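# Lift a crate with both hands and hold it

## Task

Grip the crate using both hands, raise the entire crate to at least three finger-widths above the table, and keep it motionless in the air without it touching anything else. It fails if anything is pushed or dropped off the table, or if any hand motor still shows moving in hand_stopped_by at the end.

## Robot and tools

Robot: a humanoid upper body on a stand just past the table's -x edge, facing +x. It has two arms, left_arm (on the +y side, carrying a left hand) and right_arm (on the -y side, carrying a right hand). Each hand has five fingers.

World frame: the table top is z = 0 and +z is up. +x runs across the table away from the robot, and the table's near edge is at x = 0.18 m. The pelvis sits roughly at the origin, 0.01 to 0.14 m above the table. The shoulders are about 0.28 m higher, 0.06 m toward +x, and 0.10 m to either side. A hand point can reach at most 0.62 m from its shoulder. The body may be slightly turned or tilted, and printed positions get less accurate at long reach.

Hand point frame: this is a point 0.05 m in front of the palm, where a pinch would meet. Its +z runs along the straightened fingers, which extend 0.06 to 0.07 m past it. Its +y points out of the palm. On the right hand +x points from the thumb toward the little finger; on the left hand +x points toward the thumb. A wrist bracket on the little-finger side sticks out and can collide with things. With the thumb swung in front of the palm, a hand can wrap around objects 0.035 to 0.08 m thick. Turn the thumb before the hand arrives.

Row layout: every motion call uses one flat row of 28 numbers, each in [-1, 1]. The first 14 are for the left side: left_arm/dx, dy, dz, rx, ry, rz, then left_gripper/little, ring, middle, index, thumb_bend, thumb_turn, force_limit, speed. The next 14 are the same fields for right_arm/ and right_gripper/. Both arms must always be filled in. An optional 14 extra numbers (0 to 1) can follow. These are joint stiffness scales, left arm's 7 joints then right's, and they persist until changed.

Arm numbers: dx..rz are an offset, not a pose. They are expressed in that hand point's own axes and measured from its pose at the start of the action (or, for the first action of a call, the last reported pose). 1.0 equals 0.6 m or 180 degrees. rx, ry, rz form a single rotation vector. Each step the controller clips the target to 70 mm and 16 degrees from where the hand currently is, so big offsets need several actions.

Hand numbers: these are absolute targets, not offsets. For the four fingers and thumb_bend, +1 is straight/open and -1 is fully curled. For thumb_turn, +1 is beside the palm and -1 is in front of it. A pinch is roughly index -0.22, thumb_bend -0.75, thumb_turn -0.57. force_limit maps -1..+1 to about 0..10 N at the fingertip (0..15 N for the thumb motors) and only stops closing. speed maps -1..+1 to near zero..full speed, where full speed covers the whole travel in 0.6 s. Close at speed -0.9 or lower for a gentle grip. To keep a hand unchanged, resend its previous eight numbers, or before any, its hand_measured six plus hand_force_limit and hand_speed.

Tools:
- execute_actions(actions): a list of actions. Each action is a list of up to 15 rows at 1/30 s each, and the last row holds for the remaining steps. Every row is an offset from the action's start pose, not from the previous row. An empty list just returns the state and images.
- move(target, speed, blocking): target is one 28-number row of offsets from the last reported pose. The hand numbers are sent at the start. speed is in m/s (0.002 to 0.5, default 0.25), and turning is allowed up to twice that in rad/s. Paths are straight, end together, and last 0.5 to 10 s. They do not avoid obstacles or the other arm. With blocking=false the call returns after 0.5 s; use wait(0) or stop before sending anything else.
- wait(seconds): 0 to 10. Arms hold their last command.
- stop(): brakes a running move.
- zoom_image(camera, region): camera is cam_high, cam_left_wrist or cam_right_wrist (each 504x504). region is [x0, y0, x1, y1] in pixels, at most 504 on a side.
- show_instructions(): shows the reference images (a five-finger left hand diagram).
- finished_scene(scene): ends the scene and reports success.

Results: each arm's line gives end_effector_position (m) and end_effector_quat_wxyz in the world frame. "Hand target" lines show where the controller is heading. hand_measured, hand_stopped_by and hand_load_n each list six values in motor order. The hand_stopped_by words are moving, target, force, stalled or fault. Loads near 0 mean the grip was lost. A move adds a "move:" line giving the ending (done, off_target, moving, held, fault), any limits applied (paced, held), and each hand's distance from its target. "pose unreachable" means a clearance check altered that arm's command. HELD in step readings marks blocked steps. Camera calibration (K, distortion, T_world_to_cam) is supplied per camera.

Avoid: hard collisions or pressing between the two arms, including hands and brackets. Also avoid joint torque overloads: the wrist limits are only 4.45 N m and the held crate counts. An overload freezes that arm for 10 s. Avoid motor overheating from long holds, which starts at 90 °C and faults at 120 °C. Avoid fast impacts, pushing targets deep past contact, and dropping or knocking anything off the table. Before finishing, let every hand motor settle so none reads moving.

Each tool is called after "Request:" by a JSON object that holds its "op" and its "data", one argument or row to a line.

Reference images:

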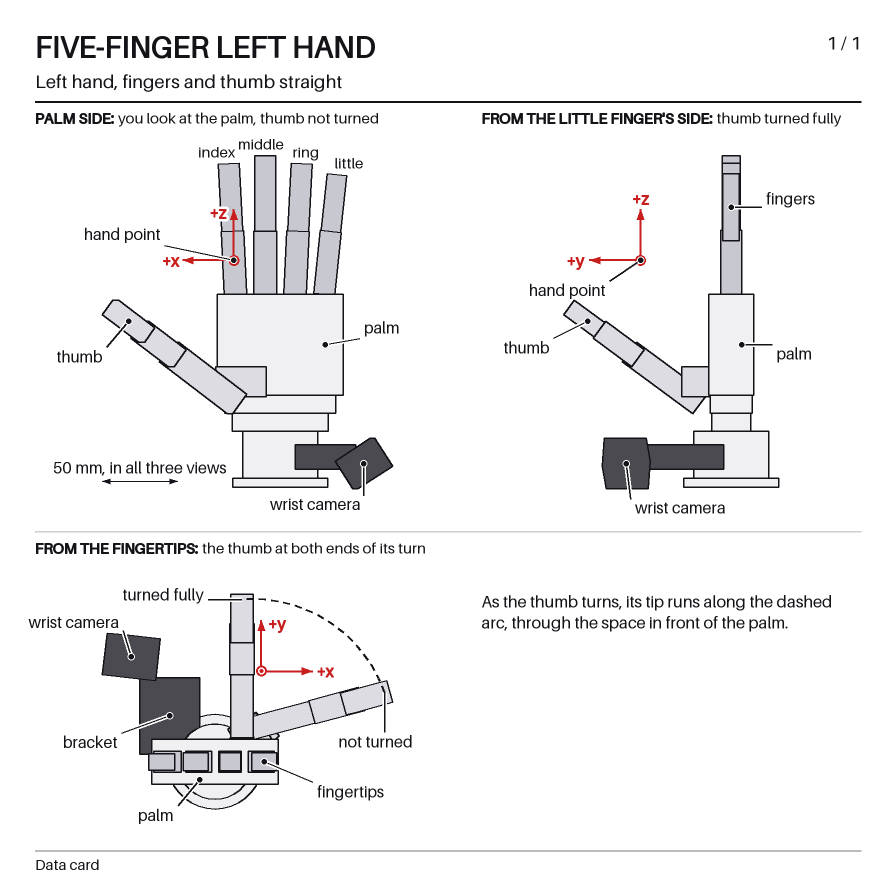

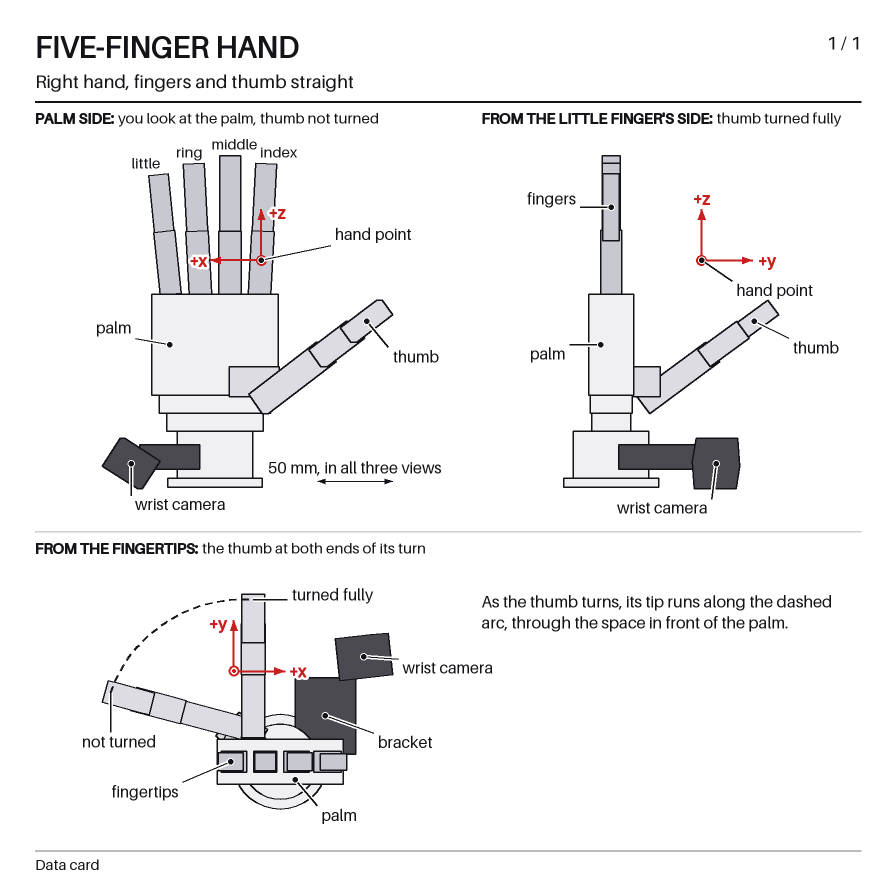

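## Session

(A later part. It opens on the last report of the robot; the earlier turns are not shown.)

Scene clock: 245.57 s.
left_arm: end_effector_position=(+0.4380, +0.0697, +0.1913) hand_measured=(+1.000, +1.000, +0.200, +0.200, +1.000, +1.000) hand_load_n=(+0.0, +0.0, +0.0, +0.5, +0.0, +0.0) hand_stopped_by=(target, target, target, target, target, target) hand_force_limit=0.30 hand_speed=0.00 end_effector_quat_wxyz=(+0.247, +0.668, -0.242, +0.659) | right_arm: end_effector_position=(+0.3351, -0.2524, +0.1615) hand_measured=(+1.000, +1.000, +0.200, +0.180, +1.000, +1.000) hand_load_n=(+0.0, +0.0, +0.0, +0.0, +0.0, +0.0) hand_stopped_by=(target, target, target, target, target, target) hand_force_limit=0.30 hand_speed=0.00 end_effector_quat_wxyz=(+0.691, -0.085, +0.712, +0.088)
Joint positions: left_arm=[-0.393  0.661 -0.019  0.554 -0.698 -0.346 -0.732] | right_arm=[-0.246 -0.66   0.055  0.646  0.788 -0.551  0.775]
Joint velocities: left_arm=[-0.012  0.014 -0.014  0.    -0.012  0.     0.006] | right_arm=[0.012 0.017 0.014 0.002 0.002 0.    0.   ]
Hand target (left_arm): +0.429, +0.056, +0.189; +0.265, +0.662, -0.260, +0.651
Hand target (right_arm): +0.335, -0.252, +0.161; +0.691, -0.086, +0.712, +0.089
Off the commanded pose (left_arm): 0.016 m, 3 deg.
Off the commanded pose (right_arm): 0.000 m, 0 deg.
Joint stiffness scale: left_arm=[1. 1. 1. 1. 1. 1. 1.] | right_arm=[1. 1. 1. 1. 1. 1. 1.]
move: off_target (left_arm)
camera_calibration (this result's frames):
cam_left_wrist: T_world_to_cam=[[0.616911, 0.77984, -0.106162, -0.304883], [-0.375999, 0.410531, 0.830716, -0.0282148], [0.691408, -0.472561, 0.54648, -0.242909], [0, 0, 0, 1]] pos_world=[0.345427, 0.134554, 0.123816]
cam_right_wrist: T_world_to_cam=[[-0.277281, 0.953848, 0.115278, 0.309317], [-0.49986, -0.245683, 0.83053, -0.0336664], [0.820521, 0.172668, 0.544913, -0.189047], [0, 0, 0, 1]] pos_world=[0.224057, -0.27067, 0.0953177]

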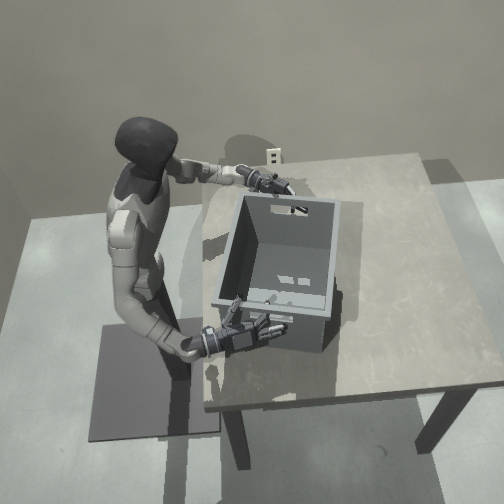

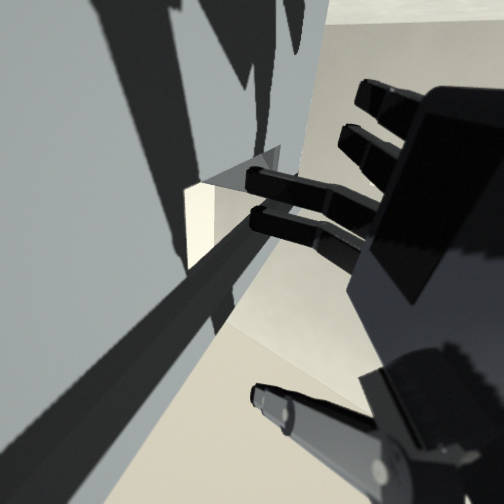

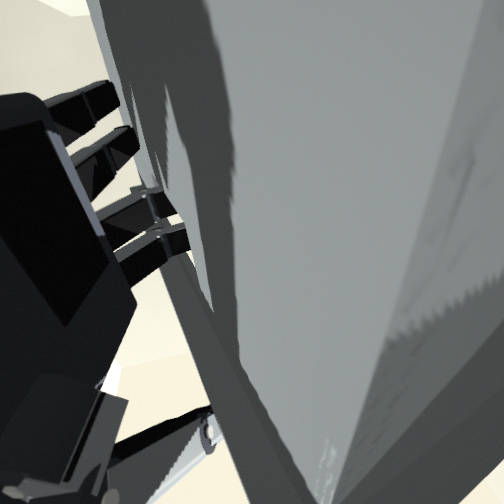

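Request:
{"op": "move", "data": {
  "target": [-0.015,-0.0173,-0.01,-0.017,0,0, 1,1,1,0.2,1,1,0.3,0.0, 0,0,0,0,0,0, 1,1,0.2,0.18,1,1,0.3,0.0],
  "speed": 0.04
}}

Request:
{"op": "move", "data": {
  "target": [0,0.05,0.029,0,0,0, 1,1,1,0.2,1,1,0.3,0.0, 0,0,0,0,0,0, 1,1,0.2,0.18,1,1,0.3,0.0],
  "speed": 0.03
}}

Request:
{"op": "zoom_image", "data": {
  "camera": "cam_high",
  "region": [170, 140, 370, 380]
}}

Scene clock: 252.77 s.
left_arm: end_effector_position=(+0.4407, +0.0832, +0.1809) hand_measured=(+1.000, +1.000, +1.000, +0.200, +1.000, +1.000) hand_load_n=(+0.0, +0.0, +0.0, +0.0, +0.0, +0.0) hand_stopped_by=(target, target, target, target, target, target) hand_force_limit=0.30 hand_speed=0.00 end_effector_quat_wxyz=(+0.259, +0.662, -0.264, +0.651) | right_arm: end_effector_position=(+0.3351, -0.2524, +0.1615) hand_measured=(+1.000, +1.000, +0.200, +0.180, +1.000, +1.000) hand_load_n=(+0.0, +0.0, +0.0, +0.0, +0.0, +0.0) hand_stopped_by=(target, target, target, target, target, target) hand_force_limit=0.30 hand_speed=0.00 end_effector_quat_wxyz=(+0.691, -0.085, +0.712, +0.088)
Joint positions: left_arm=[-0.531  0.654 -0.     0.871 -0.699 -0.464 -0.95 ] | right_arm=[-0.246 -0.66   0.055  0.646  0.788 -0.551  0.775]
Joint velocities: left_arm=[-0.014 -0.011  0.006  0.035 -0.008 -0.02  -0.031] | right_arm=[ 0.012  0.002 -0.009 -0.008 -0.006  0.     0.   ]
Hand target (left_arm): +0.441, +0.083, +0.182; +0.260, +0.660, -0.262, +0.654
Hand target (right_arm): +0.335, -0.252, +0.161; +0.691, -0.085, +0.712, +0.088
Off the commanded pose (left_arm): 0.002 m, 1 deg.
Off the commanded pose (right_arm): 0.000 m, 0 deg.
Joint stiffness scale: left_arm=[1. 1. 1. 1. 1. 1. 1.] | right_arm=[1. 1. 1. 1. 1. 1. 1.]
move: done
camera_calibration (this result's frames):
cam_left_wrist: T_world_to_cam=[[0.65641, 0.748606, -0.0933523, -0.335203], [-0.356496, 0.41686, 0.836145, -0.0341883], [0.664858, -0.515574, 0.540506, -0.216345], [0, 0, 0, 1]] pos_world=[0.351681, 0.153645, 0.11423]
cam_right_wrist: T_world_to_cam=[[-0.277267, 0.953852, 0.115278, 0.309316], [-0.499863, -0.245675, 0.83053, -0.0336631], [0.820524, 0.172655, 0.544913, -0.189052], [0, 0, 0, 1]] pos_world=[0.224058, -0.270671, 0.0953177]

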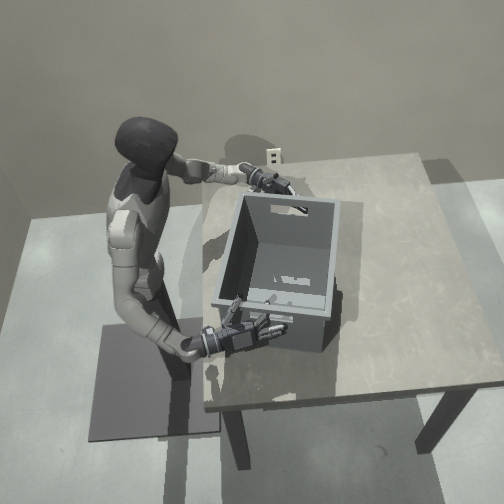

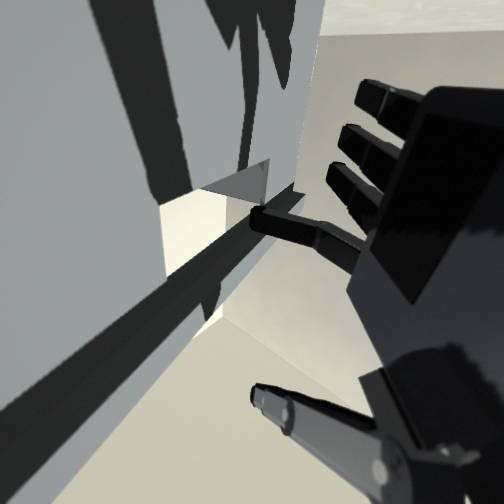

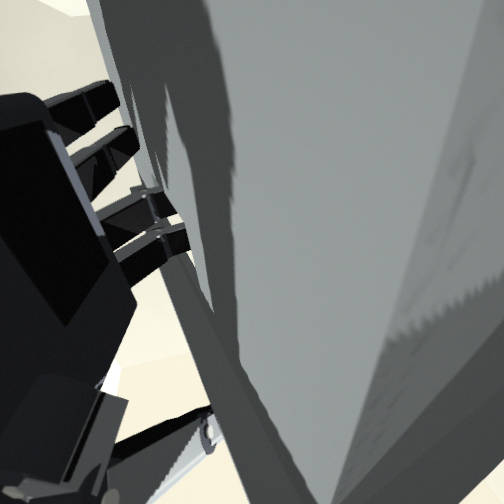

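Scene clock: 254.20 s.
left_arm: end_effector_position=(+0.4330, +0.0491, +0.1824) hand_measured=(+1.000, +1.000, +1.000, +0.200, +1.000, +1.000) hand_load_n=(+0.0, +0.0, +0.0, +0.0, +0.0, +0.0) hand_stopped_by=(target, target, target, target, target, target) hand_force_limit=0.30 hand_speed=0.00 end_effector_quat_wxyz=(+0.263, +0.661, -0.260, +0.653) | right_arm: end_effector_position=(+0.3351, -0.2524, +0.1615) hand_measured=(+1.000, +1.000, +0.200, +0.180, +1.000, +1.000) hand_load_n=(+0.0, +0.0, +0.0, +0.0, +0.0, +0.0) hand_stopped_by=(target, target, target, target, target, target) hand_force_limit=0.30 hand_speed=0.00 end_effector_quat_wxyz=(+0.691, -0.085, +0.712, +0.088)
Joint positions: left_arm=[-0.436  0.624 -0.077  0.607 -0.675 -0.39  -0.745] | right_arm=[-0.246 -0.66   0.055  0.646  0.788 -0.551  0.775]
Joint velocities: left_arm=[-0.005  0.003 -0.002  0.011  0.     0.     0.004] | right_arm=[-0.002 -0.009 -0.009  0.     0.002  0.     0.   ]
Hand target (left_arm): +0.432, +0.048, +0.181; +0.263, +0.663, -0.261, +0.650
Hand target (right_arm): +0.335, -0.252, +0.161; +0.691, -0.085, +0.712, +0.088
Off the commanded pose (left_arm): 0.002 m, 1 deg.
Off the commanded pose (right_arm): 0.000 m, 0 deg.
Joint stiffness scale: left_arm=[1. 1. 1. 1. 1. 1. 1.] | right_arm=[1. 1. 1. 1. 1. 1. 1.]
move: done
camera_calibration (this result's frames):
cam_left_wrist: T_world_to_cam=[[0.656486, 0.747199, -0.103535, -0.302592], [-0.355235, 0.42731, 0.831393, -0.0242163], [0.665457, -0.509018, 0.545955, -0.23121], [0, 0, 0, 1]] pos_world=[0.343906, 0.118754, 0.115035]
cam_right_wrist: T_world_to_cam=[[-0.277265, 0.953853, 0.115278, 0.309316], [-0.499864, -0.245674, 0.83053, -0.0336626], [0.820524, 0.172654, 0.544913, -0.189052], [0, 0, 0, 1]] pos_world=[0.224058, -0.270671, 0.0953177]

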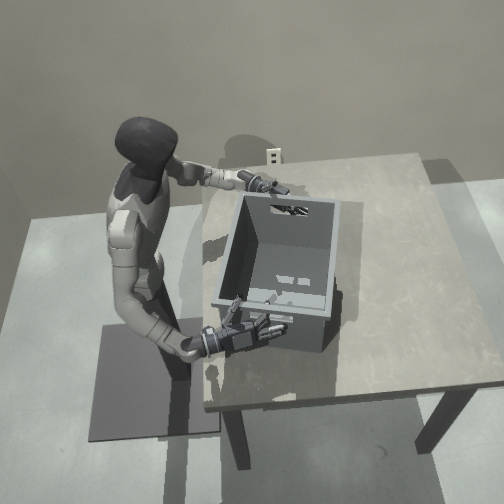

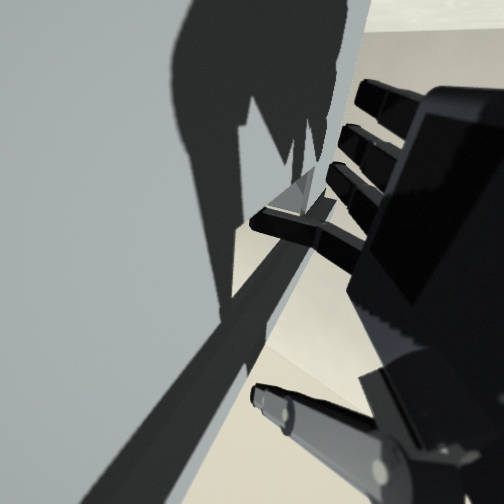

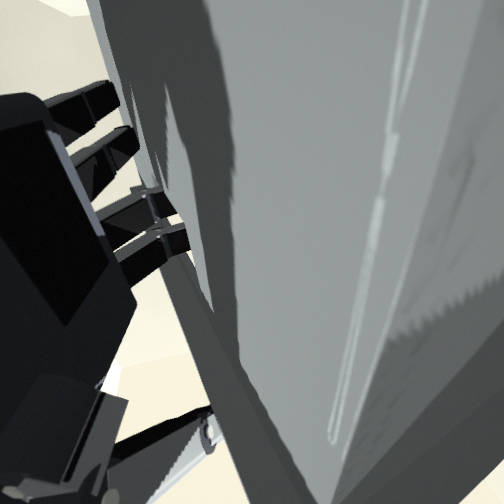

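Region (170, 140, 370, 380) of cam_high's 504x504 image, scaled by 2.100, with more detail than that image has.

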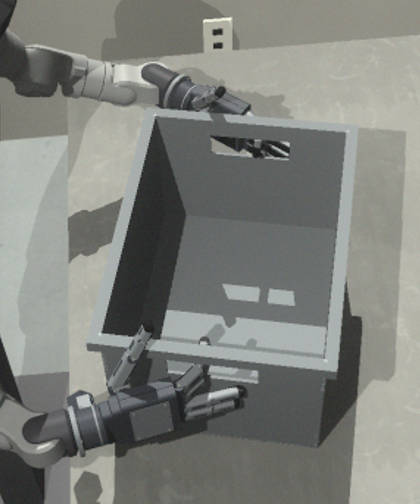

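Request:
{"op": "move", "data": {
  "target": [0,0.029,0.0167,0,0,0, 1,1,1,0.2,1,1,0.3,0.0, 0,0,0,0,0,0, 1,1,0.2,0.18,1,1,0.3,0.0],
  "speed": 0.03
}}

Request:
{"op": "zoom_image", "data": {
  "camera": "cam_high",
  "region": [200, 160, 360, 340]
}}

Scene clock: 255.73 s.
left_arm: end_effector_position=(+0.4334, +0.0372, +0.1840) hand_measured=(+1.000, +1.000, +1.000, +0.200, +1.000, +1.000) hand_load_n=(+0.0, +0.0, +0.5, +0.0, +0.0, +0.0) hand_stopped_by=(target, target, target, target, target, target) hand_force_limit=0.30 hand_speed=0.00 end_effector_quat_wxyz=(+0.255, +0.664, -0.249, +0.657) | right_arm: end_effector_position=(+0.3351, -0.2524, +0.1615) hand_measured=(+1.000, +1.000, +0.200, +0.180, +1.000, +1.000) hand_load_n=(+0.0, +0.0, +0.0, +0.0, +0.0, +0.0) hand_stopped_by=(target, target, target, target, target, target) hand_force_limit=0.30 hand_speed=0.00 end_effector_quat_wxyz=(+0.691, -0.085, +0.712, +0.088)
Joint positions: left_arm=[-0.405  0.615 -0.115  0.507 -0.664 -0.365 -0.63 ] | right_arm=[-0.246 -0.66   0.055  0.646  0.788 -0.551  0.775]
Joint velocities: left_arm=[-0.009 -0.005 -0.003 -0.005  0.006  0.     0.015] | right_arm=[-0.005 -0.011  0.012 -0.009  0.005  0.     0.   ]
Hand target (left_arm): +0.428, +0.029, +0.182; +0.265, +0.662, -0.259, +0.652
Hand target (right_arm): +0.335, -0.252, +0.161; +0.691, -0.085, +0.712, +0.088
Off the commanded pose (left_arm): 0.009 m, 2 deg.
Off the commanded pose (right_arm): 0.000 m, 0 deg.
Joint stiffness scale: left_arm=[1. 1. 1. 1. 1. 1. 1.] | right_arm=[1. 1. 1. 1. 1. 1. 1.]
move: off_target (left_arm)
camera_calibration (this result's frames):
cam_left_wrist: T_world_to_cam=[[0.634156, 0.765782, -0.106888, -0.284282], [-0.368112, 0.420582, 0.829219, -0.014057], [0.679956, -0.486508, 0.548608, -0.245995], [0, 0, 0, 1]] pos_world=[0.342371, 0.103932, 0.116225]
cam_right_wrist: T_world_to_cam=[[-0.277264, 0.953853, 0.115278, 0.309316], [-0.499864, -0.245673, 0.83053, -0.0336624], [0.820525, 0.172653, 0.544913, -0.189053], [0, 0, 0, 1]] pos_world=[0.224058, -0.270671, 0.0953177]

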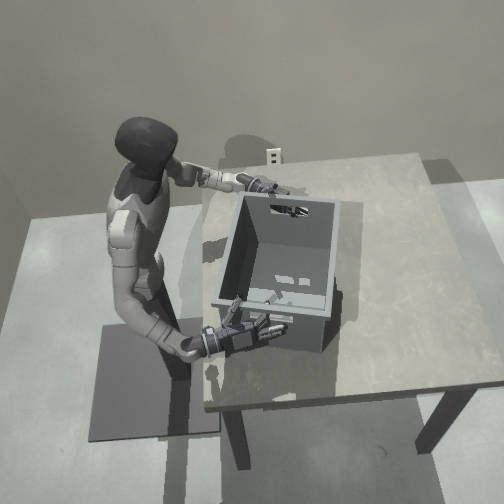

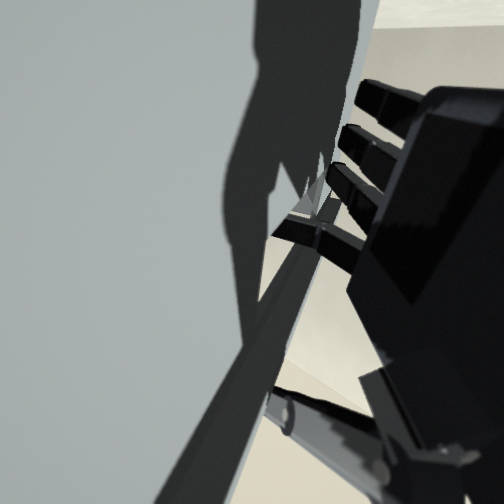

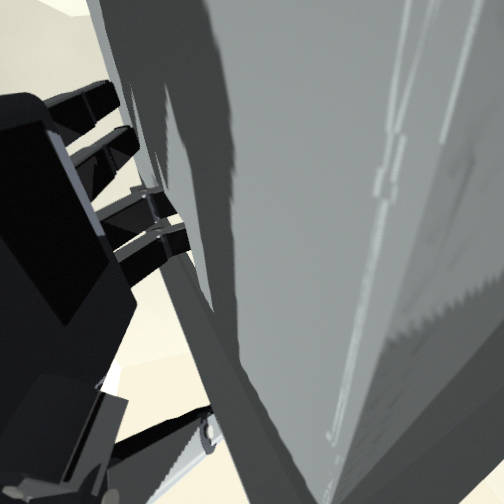

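Region (200, 160, 360, 340) of cam_high's 504x504 image, scaled by 2.800, with more detail than that image has.

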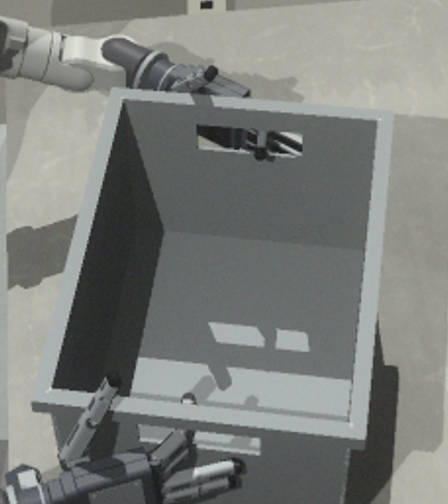

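Request:
{"op": "execute_actions", "data": {
  "actions": [
    [[0,0,0,0,0,0, 1,1,1,-0.2,1,1,-0.2,-0.4, 0,0,0,0,0,0, 1,1,-0.2,-0.2,1,1,-0.2,-0.4]],
    [[0,0,0,0,0,0, 1,1,1,-0.2,1,1,-0.2,-0.4, 0,0,0,0,0,0, 1,1,-0.2,-0.2,1,1,-0.2,-0.4]]
  ]
}}

Request:
{"op": "zoom_image", "data": {
  "camera": "cam_high",
  "region": [200, 160, 360, 340]
}}

Scene clock: 258.27 s.
left_arm: end_effector_position=(+0.4336, +0.0373, +0.1840) hand_measured=(+1.000, +1.000, +1.000, -0.200, +1.000, +1.000) hand_load_n=(+0.0, +0.0, +0.0, +0.0, +0.0, +0.0) hand_stopped_by=(target, target, target, target, target, target) hand_force_limit=-0.20 hand_speed=-0.40 end_effector_quat_wxyz=(+0.255, +0.664, -0.248, +0.657) | right_arm: end_effector_position=(+0.3351, -0.2524, +0.1615) hand_measured=(+1.000, +1.000, -0.200, -0.200, +1.000, +1.000) hand_load_n=(+0.0, +0.0, +0.0, +0.0, +0.0, +0.0) hand_stopped_by=(target, target, target, target, target, target) hand_force_limit=-0.20 hand_speed=-0.40 end_effector_quat_wxyz=(+0.691, -0.085, +0.712, +0.088)
Joint positions: left_arm=[-0.405  0.615 -0.116  0.507 -0.664 -0.365 -0.628] | right_arm=[-0.246 -0.66   0.055  0.646  0.788 -0.551  0.775]
Joint velocities: left_arm=[ 0.009 -0.005  0.006  0.     0.     0.     0.   ] | right_arm=[-0.009  0.009  0.005  0.009 -0.012  0.     0.   ]
Hand target (left_arm): +0.434, +0.037, +0.184; +0.255, +0.664, -0.248, +0.657
Hand target (right_arm): +0.335, -0.252, +0.161; +0.691, -0.085, +0.712, +0.088
Off the commanded pose (left_arm): 0.000 m, 0 deg.
Off the commanded pose (right_arm): 0.000 m, 0 deg.
Joint stiffness scale: left_arm=[1. 1. 1. 1. 1. 1. 1.] | right_arm=[1. 1. 1. 1. 1. 1. 1.]
Step readings (end_effector_position; steps 1 to 15: 1st action; 16 to 30: 2nd action):
0: left_arm (+0.4335, +0.0372, +0.1840) | right_arm (+0.3351, -0.2524, +0.1615)
1: left_arm (+0.4335, +0.0372, +0.1840) | right_arm (+0.3351, -0.2524, +0.1615)
2: left_arm (+0.4336, +0.0373, +0.1840) | right_arm (+0.3351, -0.2524, +0.1615)
4: left_arm (+0.4336, +0.0373, +0.1840) | right_arm (+0.3351, -0.2524, +0.1615)
8: left_arm (+0.4336, +0.0373, +0.1840) | right_arm (+0.3351, -0.2524, +0.1615)
15: left_arm (+0.4336, +0.0373, +0.1840) | right_arm (+0.3351, -0.2524, +0.1615)
16: left_arm (+0.4336, +0.0373, +0.1840) | right_arm (+0.3351, -0.2524, +0.1615)
17: left_arm (+0.4336, +0.0373, +0.1840) | right_arm (+0.3351, -0.2524, +0.1615)
19: left_arm (+0.4336, +0.0373, +0.1840) | right_arm (+0.3351, -0.2524, +0.1615)
23: left_arm (+0.4336, +0.0373, +0.1840) | right_arm (+0.3351, -0.2524, +0.1615)
30: end_effector_position above
camera_calibration (this result's frames):
cam_left_wrist: T_world_to_cam=[[0.633236, 0.766551, -0.106823, -0.284113], [-0.368603, 0.420059, 0.829266, -0.0137779], [0.680547, -0.485746, 0.54855, -0.246359], [0, 0, 0, 1]] pos_world=[0.342491, 0.103907, 0.116216]
cam_right_wrist: T_world_to_cam=[[-0.277046, 0.953917, 0.115271, 0.309304], [-0.49992, -0.245553, 0.830532, -0.033611], [0.820564, 0.172469, 0.544912, -0.189124], [0, 0, 0, 1]] pos_world=[0.224077, -0.270686, 0.0953172]

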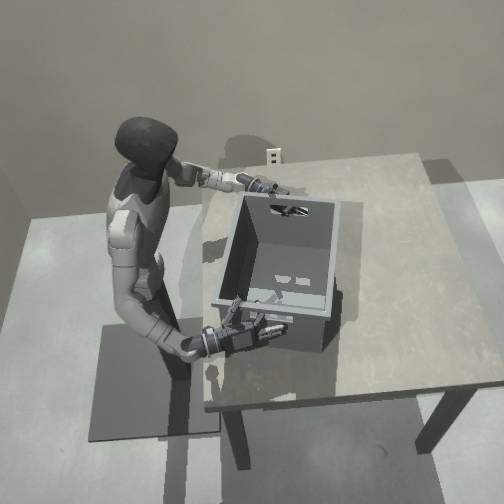

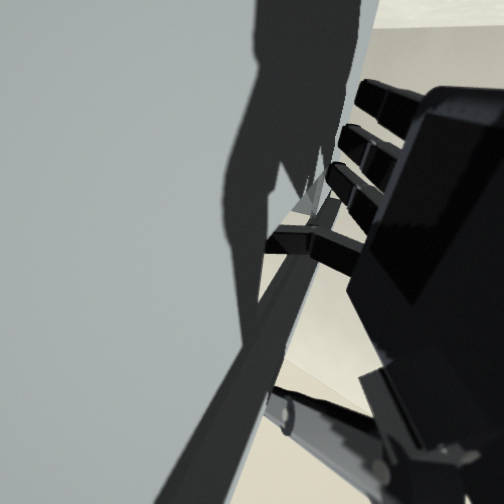

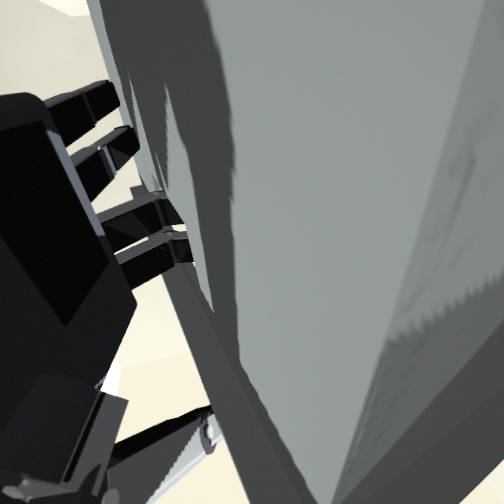

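Region (200, 160, 360, 340) of cam_high's 504x504 image, scaled by 2.800, with more detail than that image has.

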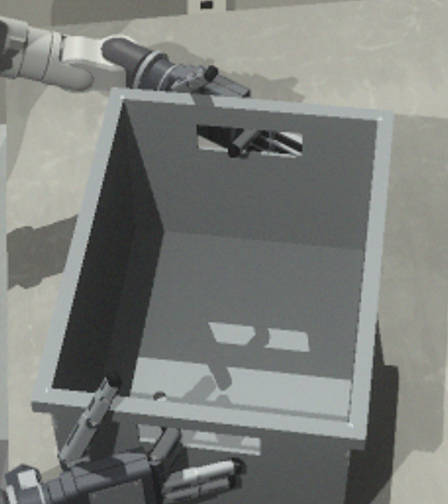

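Request:
{"op": "move", "data": {
  "target": [0.02,0,0,0,0,0, 1,1,1,-0.2,1,1,-0.2,-0.4, -0.003,0,0,0,0,0, 1,1,-0.2,-0.2,1,1,-0.2,-0.4],
  "speed": 0.04
}}

Request:
{"op": "move", "data": {
  "target": [0.07,0.005,0.003,0,0,0, 1,1,1,-0.2,1,1,-0.2,-0.4, -0.07,0.005,0.003,0,0,0, 1,1,-0.2,-0.2,1,1,-0.2,-0.4],
  "speed": 0.05
}}

Scene clock: 260.30 s.
left_arm: end_effector_position=(+0.4324, +0.0368, +0.1874) hand_measured=(+1.000, +1.000, +1.000, -0.200, +1.000, +1.000) hand_load_n=(+0.0, +0.0, +0.0, +0.5, +0.0, +0.0) hand_stopped_by=(target, target, target, target, target, target) hand_force_limit=-0.20 hand_speed=-0.40 end_effector_quat_wxyz=(+0.254, +0.674, -0.249, +0.647) | right_arm: end_effector_position=(+0.3351, -0.2525, +0.1623) hand_measured=(+1.000, +1.000, -0.200, -0.200, +1.000, +1.000) hand_load_n=(+0.0, +0.0, +0.0, +0.0, +0.0, +0.0) hand_stopped_by=(target, target, target, target, target, target) hand_force_limit=-0.20 hand_speed=-0.40 end_effector_quat_wxyz=(+0.691, -0.085, +0.713, +0.088)
Joint positions: left_arm=[-0.373  0.645 -0.108  0.412 -0.669 -0.283 -0.592] | right_arm=[-0.24  -0.664  0.055  0.631  0.788 -0.544  0.767]
Joint velocities: left_arm=[ 0.017 -0.003  0.003  0.003  0.     0.013  0.   ] | right_arm=[ 0.006 -0.005  0.    -0.003  0.     0.     0.   ]
Hand target (left_arm): +0.433, +0.037, +0.196; +0.256, +0.665, -0.249, +0.656
Hand target (right_arm): +0.335, -0.253, +0.163; +0.691, -0.085, +0.712, +0.088
Off the commanded pose (left_arm): 0.009 m, 2 deg.
Off the commanded pose (right_arm): 0.001 m, 0 deg.
Joint stiffness scale: left_arm=[1. 1. 1. 1. 1. 1. 1.] | right_arm=[1. 1. 1. 1. 1. 1. 1.]
move: off_target (left_arm)
camera_calibration (this result's frames):
cam_left_wrist: T_world_to_cam=[[0.630821, 0.767501, -0.114045, -0.28022], [-0.346929, 0.410455, 0.843307, -0.0285437], [0.694049, -0.49241, 0.525193, -0.248872], [0, 0, 0, 1]] pos_world=[0.339596, 0.104238, 0.122819]
cam_right_wrist: T_world_to_cam=[[-0.275935, 0.954246, 0.115215, 0.308954], [-0.49886, -0.244641, 0.831438, -0.0346046], [0.821583, 0.171946, 0.54354, -0.189836], [0, 0, 0, 1]] pos_world=[0.223954, -0.270642, 0.0963588]

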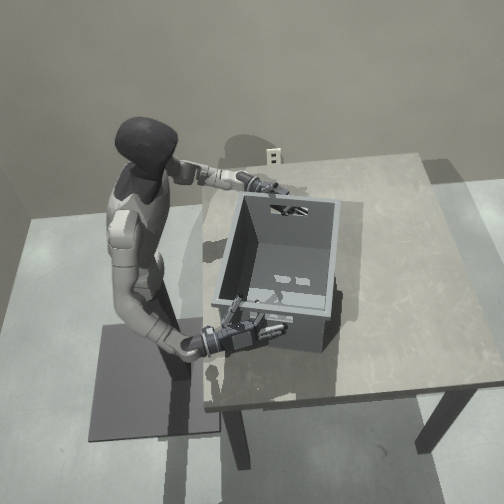

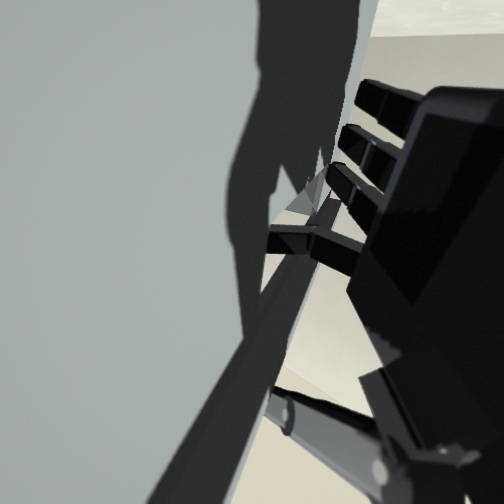

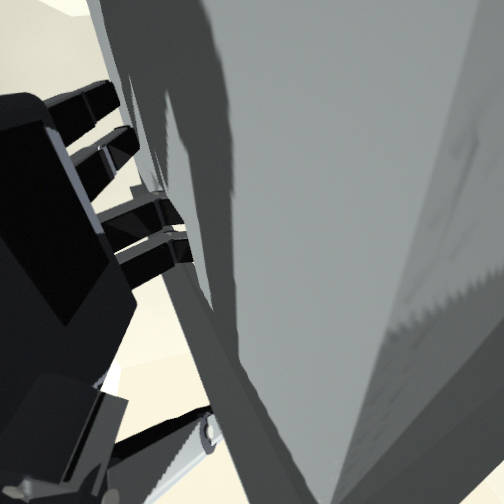

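Scene clock: 261.47 s.
left_arm: end_effector_position=(+0.4349, +0.0337, +0.2316) hand_measured=(+1.000, +1.000, +1.000, -0.200, +1.000, +1.000) hand_load_n=(+0.0, +0.0, +0.0, +0.0, +0.0, +0.0) hand_stopped_by=(target, target, target, target, target, target) hand_force_limit=-0.20 hand_speed=-0.40 end_effector_quat_wxyz=(+0.265, +0.676, -0.231, +0.648) | right_arm: end_effector_position=(+0.3374, -0.2565, +0.2070) hand_measured=(+1.000, +1.000, -0.200, -0.200, +1.000, +1.000) hand_load_n=(+0.0, +0.0, +0.0, +0.0, +0.0, +0.0) hand_stopped_by=(target, target, target, target, target, target) hand_force_limit=-0.20 hand_speed=-0.40 end_effector_quat_wxyz=(+0.698, -0.065, +0.708, +0.085)
Joint positions: left_arm=[-0.327  0.752 -0.076  0.125 -0.785 -0.072 -0.462] | right_arm=[-0.103 -0.803  0.029  0.273  0.882 -0.371  0.58 ]
Joint velocities: left_arm=[ 0.003  0.023 -0.026 -0.003 -0.009  0.     0.017] | right_arm=[ 0.008 -0.011  0.021 -0.011  0.011  0.    -0.014]
Hand target (left_arm): +0.432, +0.031, +0.227; +0.257, +0.676, -0.250, +0.643
Hand target (right_arm): +0.335, -0.252, +0.203; +0.691, -0.084, +0.713, +0.082
Off the commanded pose (left_arm): 0.003 m, 2 deg.
Off the commanded pose (right_arm): 0.008 m, 3 deg.
Joint stiffness scale: left_arm=[1. 1. 1. 1. 1. 1. 1.] | right_arm=[1. 1. 1. 1. 1. 1. 1.]
move: off_target (right_arm)
camera_calibration (this result's frames):
cam_left_wrist: T_world_to_cam=[[0.620122, 0.769291, -0.153754, -0.260595], [-0.337555, 0.438568, 0.832896, -0.066274], [0.708171, -0.464597, 0.531643, -0.283904], [0, 0, 0, 1]] pos_world=[0.340282, 0.0976384, 0.166067]
cam_right_wrist: T_world_to_cam=[[-0.244976, 0.959901, 0.136299, 0.294889], [-0.518113, -0.24844, 0.818436, -0.0633624], [0.819479, 0.129879, 0.558198, -0.228496], [0, 0, 0, 1]] pos_world=[0.22666, -0.269129, 0.139211]

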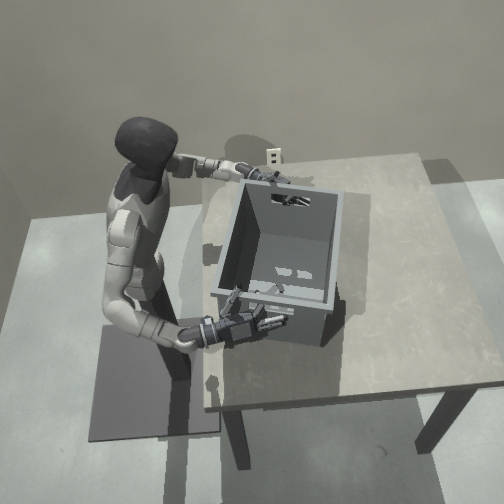

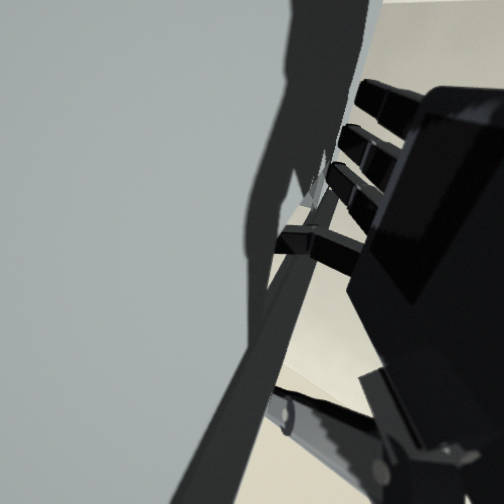

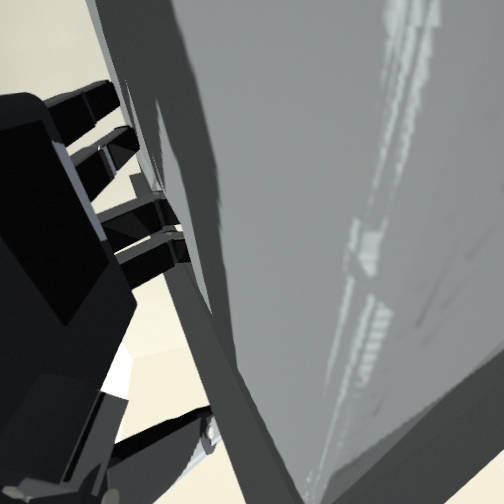

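Request:
{"op": "move", "data": {
  "target": [0.085,0,0,0,0,0, 1,1,1,-0.2,1,1,-0.2,-0.4, -0.085,0,0,0,0,0, 1,1,-0.2,-0.2,1,1,-0.2,-0.4],
  "speed": 0.05
}}

Request:
{"op": "wait", "data": {
  "seconds": 1.5
}}

Scene clock: 263.73 s.
left_arm: end_effector_position=(+0.4359, +0.0332, +0.2826) hand_measured=(+1.000, +1.000, +1.000, -0.200, +1.000, +1.000) hand_load_n=(+0.0, +0.0, +0.0, +0.0, +0.0, +0.0) hand_stopped_by=(target, target, target, target, target, target) hand_force_limit=-0.20 hand_speed=-0.40 end_effector_quat_wxyz=(+0.281, +0.677, -0.220, +0.644) | right_arm: end_effector_position=(+0.3364, -0.2625, +0.2621) hand_measured=(+1.000, +1.000, -0.200, -0.200, +1.000, +1.000) hand_load_n=(+0.0, +0.0, +0.0, +0.0, +0.0, +0.0) hand_stopped_by=(target, target, target, target, target, target) hand_force_limit=-0.20 hand_speed=-0.40 end_effector_quat_wxyz=(+0.705, -0.050, +0.702, +0.086)
Joint positions: left_arm=[-0.328  0.911 -0.03  -0.084 -0.982  0.102 -0.346] | right_arm=[ 0.018 -0.996 -0.046  0.006  1.064 -0.258  0.444]
Joint velocities: left_arm=[-0.018  0.009 -0.018  0.002 -0.006  0.     0.011] | right_arm=[ 0.009  0.     0.006  0.     0.005  0.    -0.004]
Hand target (left_arm): +0.436, +0.033, +0.279; +0.267, +0.679, -0.232, +0.643
Hand target (right_arm): +0.336, -0.261, +0.258; +0.699, -0.063, +0.708, +0.079
Off the commanded pose (left_arm): 0.003 m, 2 deg.
Off the commanded pose (right_arm): 0.006 m, 2 deg.
Joint stiffness scale: left_arm=[1. 1. 1. 1. 1. 1. 1.] | right_arm=[1. 1. 1. 1. 1. 1. 1.]
move: off_target (right_arm)
camera_calibration (this result's frames):
cam_left_wrist: T_world_to_cam=[[0.621606, 0.759573, -0.191456, -0.242632], [-0.31841, 0.468318, 0.824193, -0.114994], [0.715697, -0.451362, 0.532965, -0.316074], [0, 0, 0, 1]] pos_world=[0.340419, 0.0954865, 0.21678]
cam_right_wrist: T_world_to_cam=[[-0.230305, 0.960581, 0.155707, 0.283064], [-0.536677, -0.258852, 0.803103, -0.102913], [0.81175, 0.101394, 0.575136, -0.266941], [0, 0, 0, 1]] pos_world=[0.226649, -0.271479, 0.192102]

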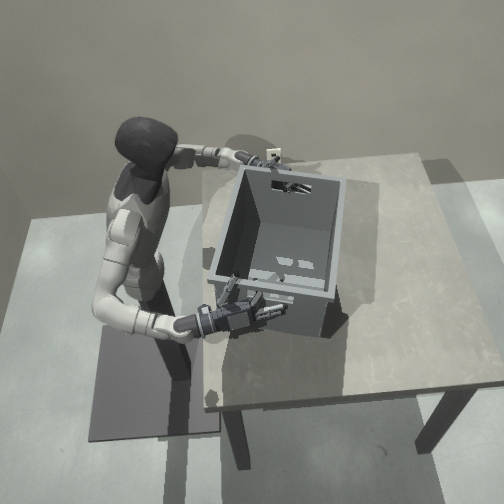

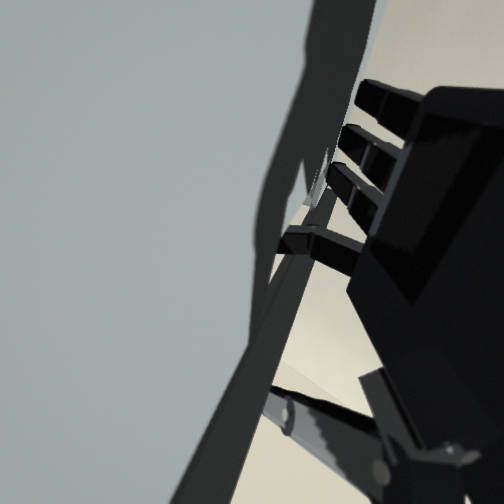

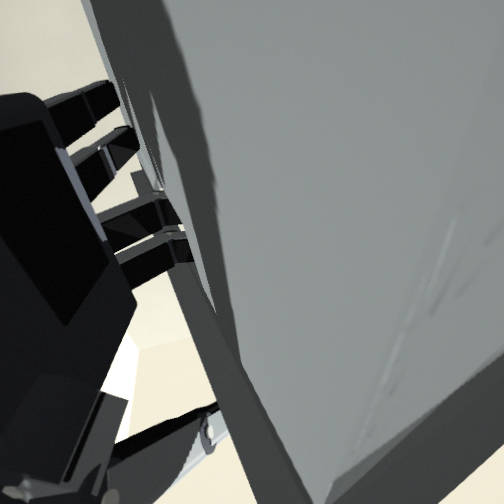

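Scene clock: 265.23 s.
left_arm: end_effector_position=(+0.4359, +0.0331, +0.2824) hand_measured=(+1.000, +1.000, +1.000, -0.200, +1.000, +1.000) hand_load_n=(+0.0, +0.0, +0.0, +0.0, +0.0, +0.0) hand_stopped_by=(target, target, target, target, target, target) hand_force_limit=-0.20 hand_speed=-0.40 end_effector_quat_wxyz=(+0.281, +0.677, -0.220, +0.644) | right_arm: end_effector_position=(+0.3364, -0.2625, +0.2619) hand_measured=(+1.000, +1.000, -0.200, -0.200, +1.000, +1.000) hand_load_n=(+0.0, +0.0, +0.0, -0.5, +0.0, +0.0) hand_stopped_by=(target, target, target, target, target, target) hand_force_limit=-0.20 hand_speed=-0.40 end_effector_quat_wxyz=(+0.705, -0.050, +0.702, +0.087)
Joint positions: left_arm=[-0.328  0.911 -0.03  -0.084 -0.983  0.102 -0.345] | right_arm=[ 0.018 -0.996 -0.046  0.006  1.065 -0.258  0.444]
Joint velocities: left_arm=[ 0.011 -0.003 -0.008 -0.006  0.008  0.     0.   ] | right_arm=[ 0.002 -0.003  0.008 -0.008  0.     0.     0.   ]
Hand target (left_arm): +0.436, +0.033, +0.279; +0.267, +0.679, -0.232, +0.643
Hand target (right_arm): +0.336, -0.261, +0.258; +0.699, -0.063, +0.708, +0.079
Off the commanded pose (left_arm): 0.003 m, 2 deg.
Off the commanded pose (right_arm): 0.006 m, 2 deg.
Joint stiffness scale: left_arm=[1. 1. 1. 1. 1. 1. 1.] | right_arm=[1. 1. 1. 1. 1. 1. 1.]
wait: 1.50 s; at rest by 0.17 s
camera_calibration (this result's frames):
cam_left_wrist: T_world_to_cam=[[0.621502, 0.759597, -0.191697, -0.242517], [-0.317936, 0.468198, 0.824444, -0.115142], [0.715997, -0.451446, 0.532489, -0.316019], [0, 0, 0, 1]] pos_world=[0.340386, 0.095459, 0.216715]
cam_right_wrist: T_world_to_cam=[[-0.23011, 0.960559, 0.156127, 0.282918], [-0.536146, -0.259021, 0.803403, -0.103103], [0.812156, 0.101164, 0.574603, -0.266856], [0, 0, 0, 1]] pos_world=[0.226552, -0.271469, 0.191998]

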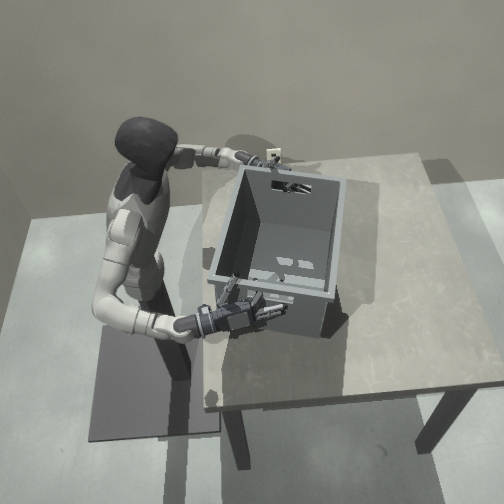

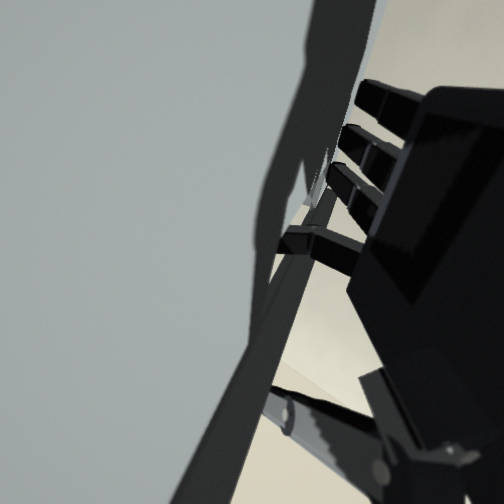

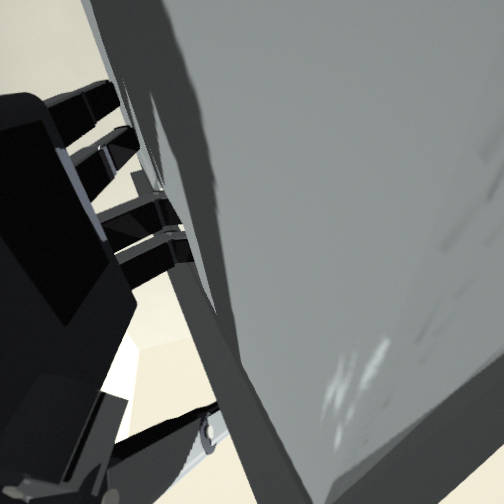

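Request:
{"op": "finished_scene", "data": {
  "scene": 1
}}

The scene is finished: the task was done.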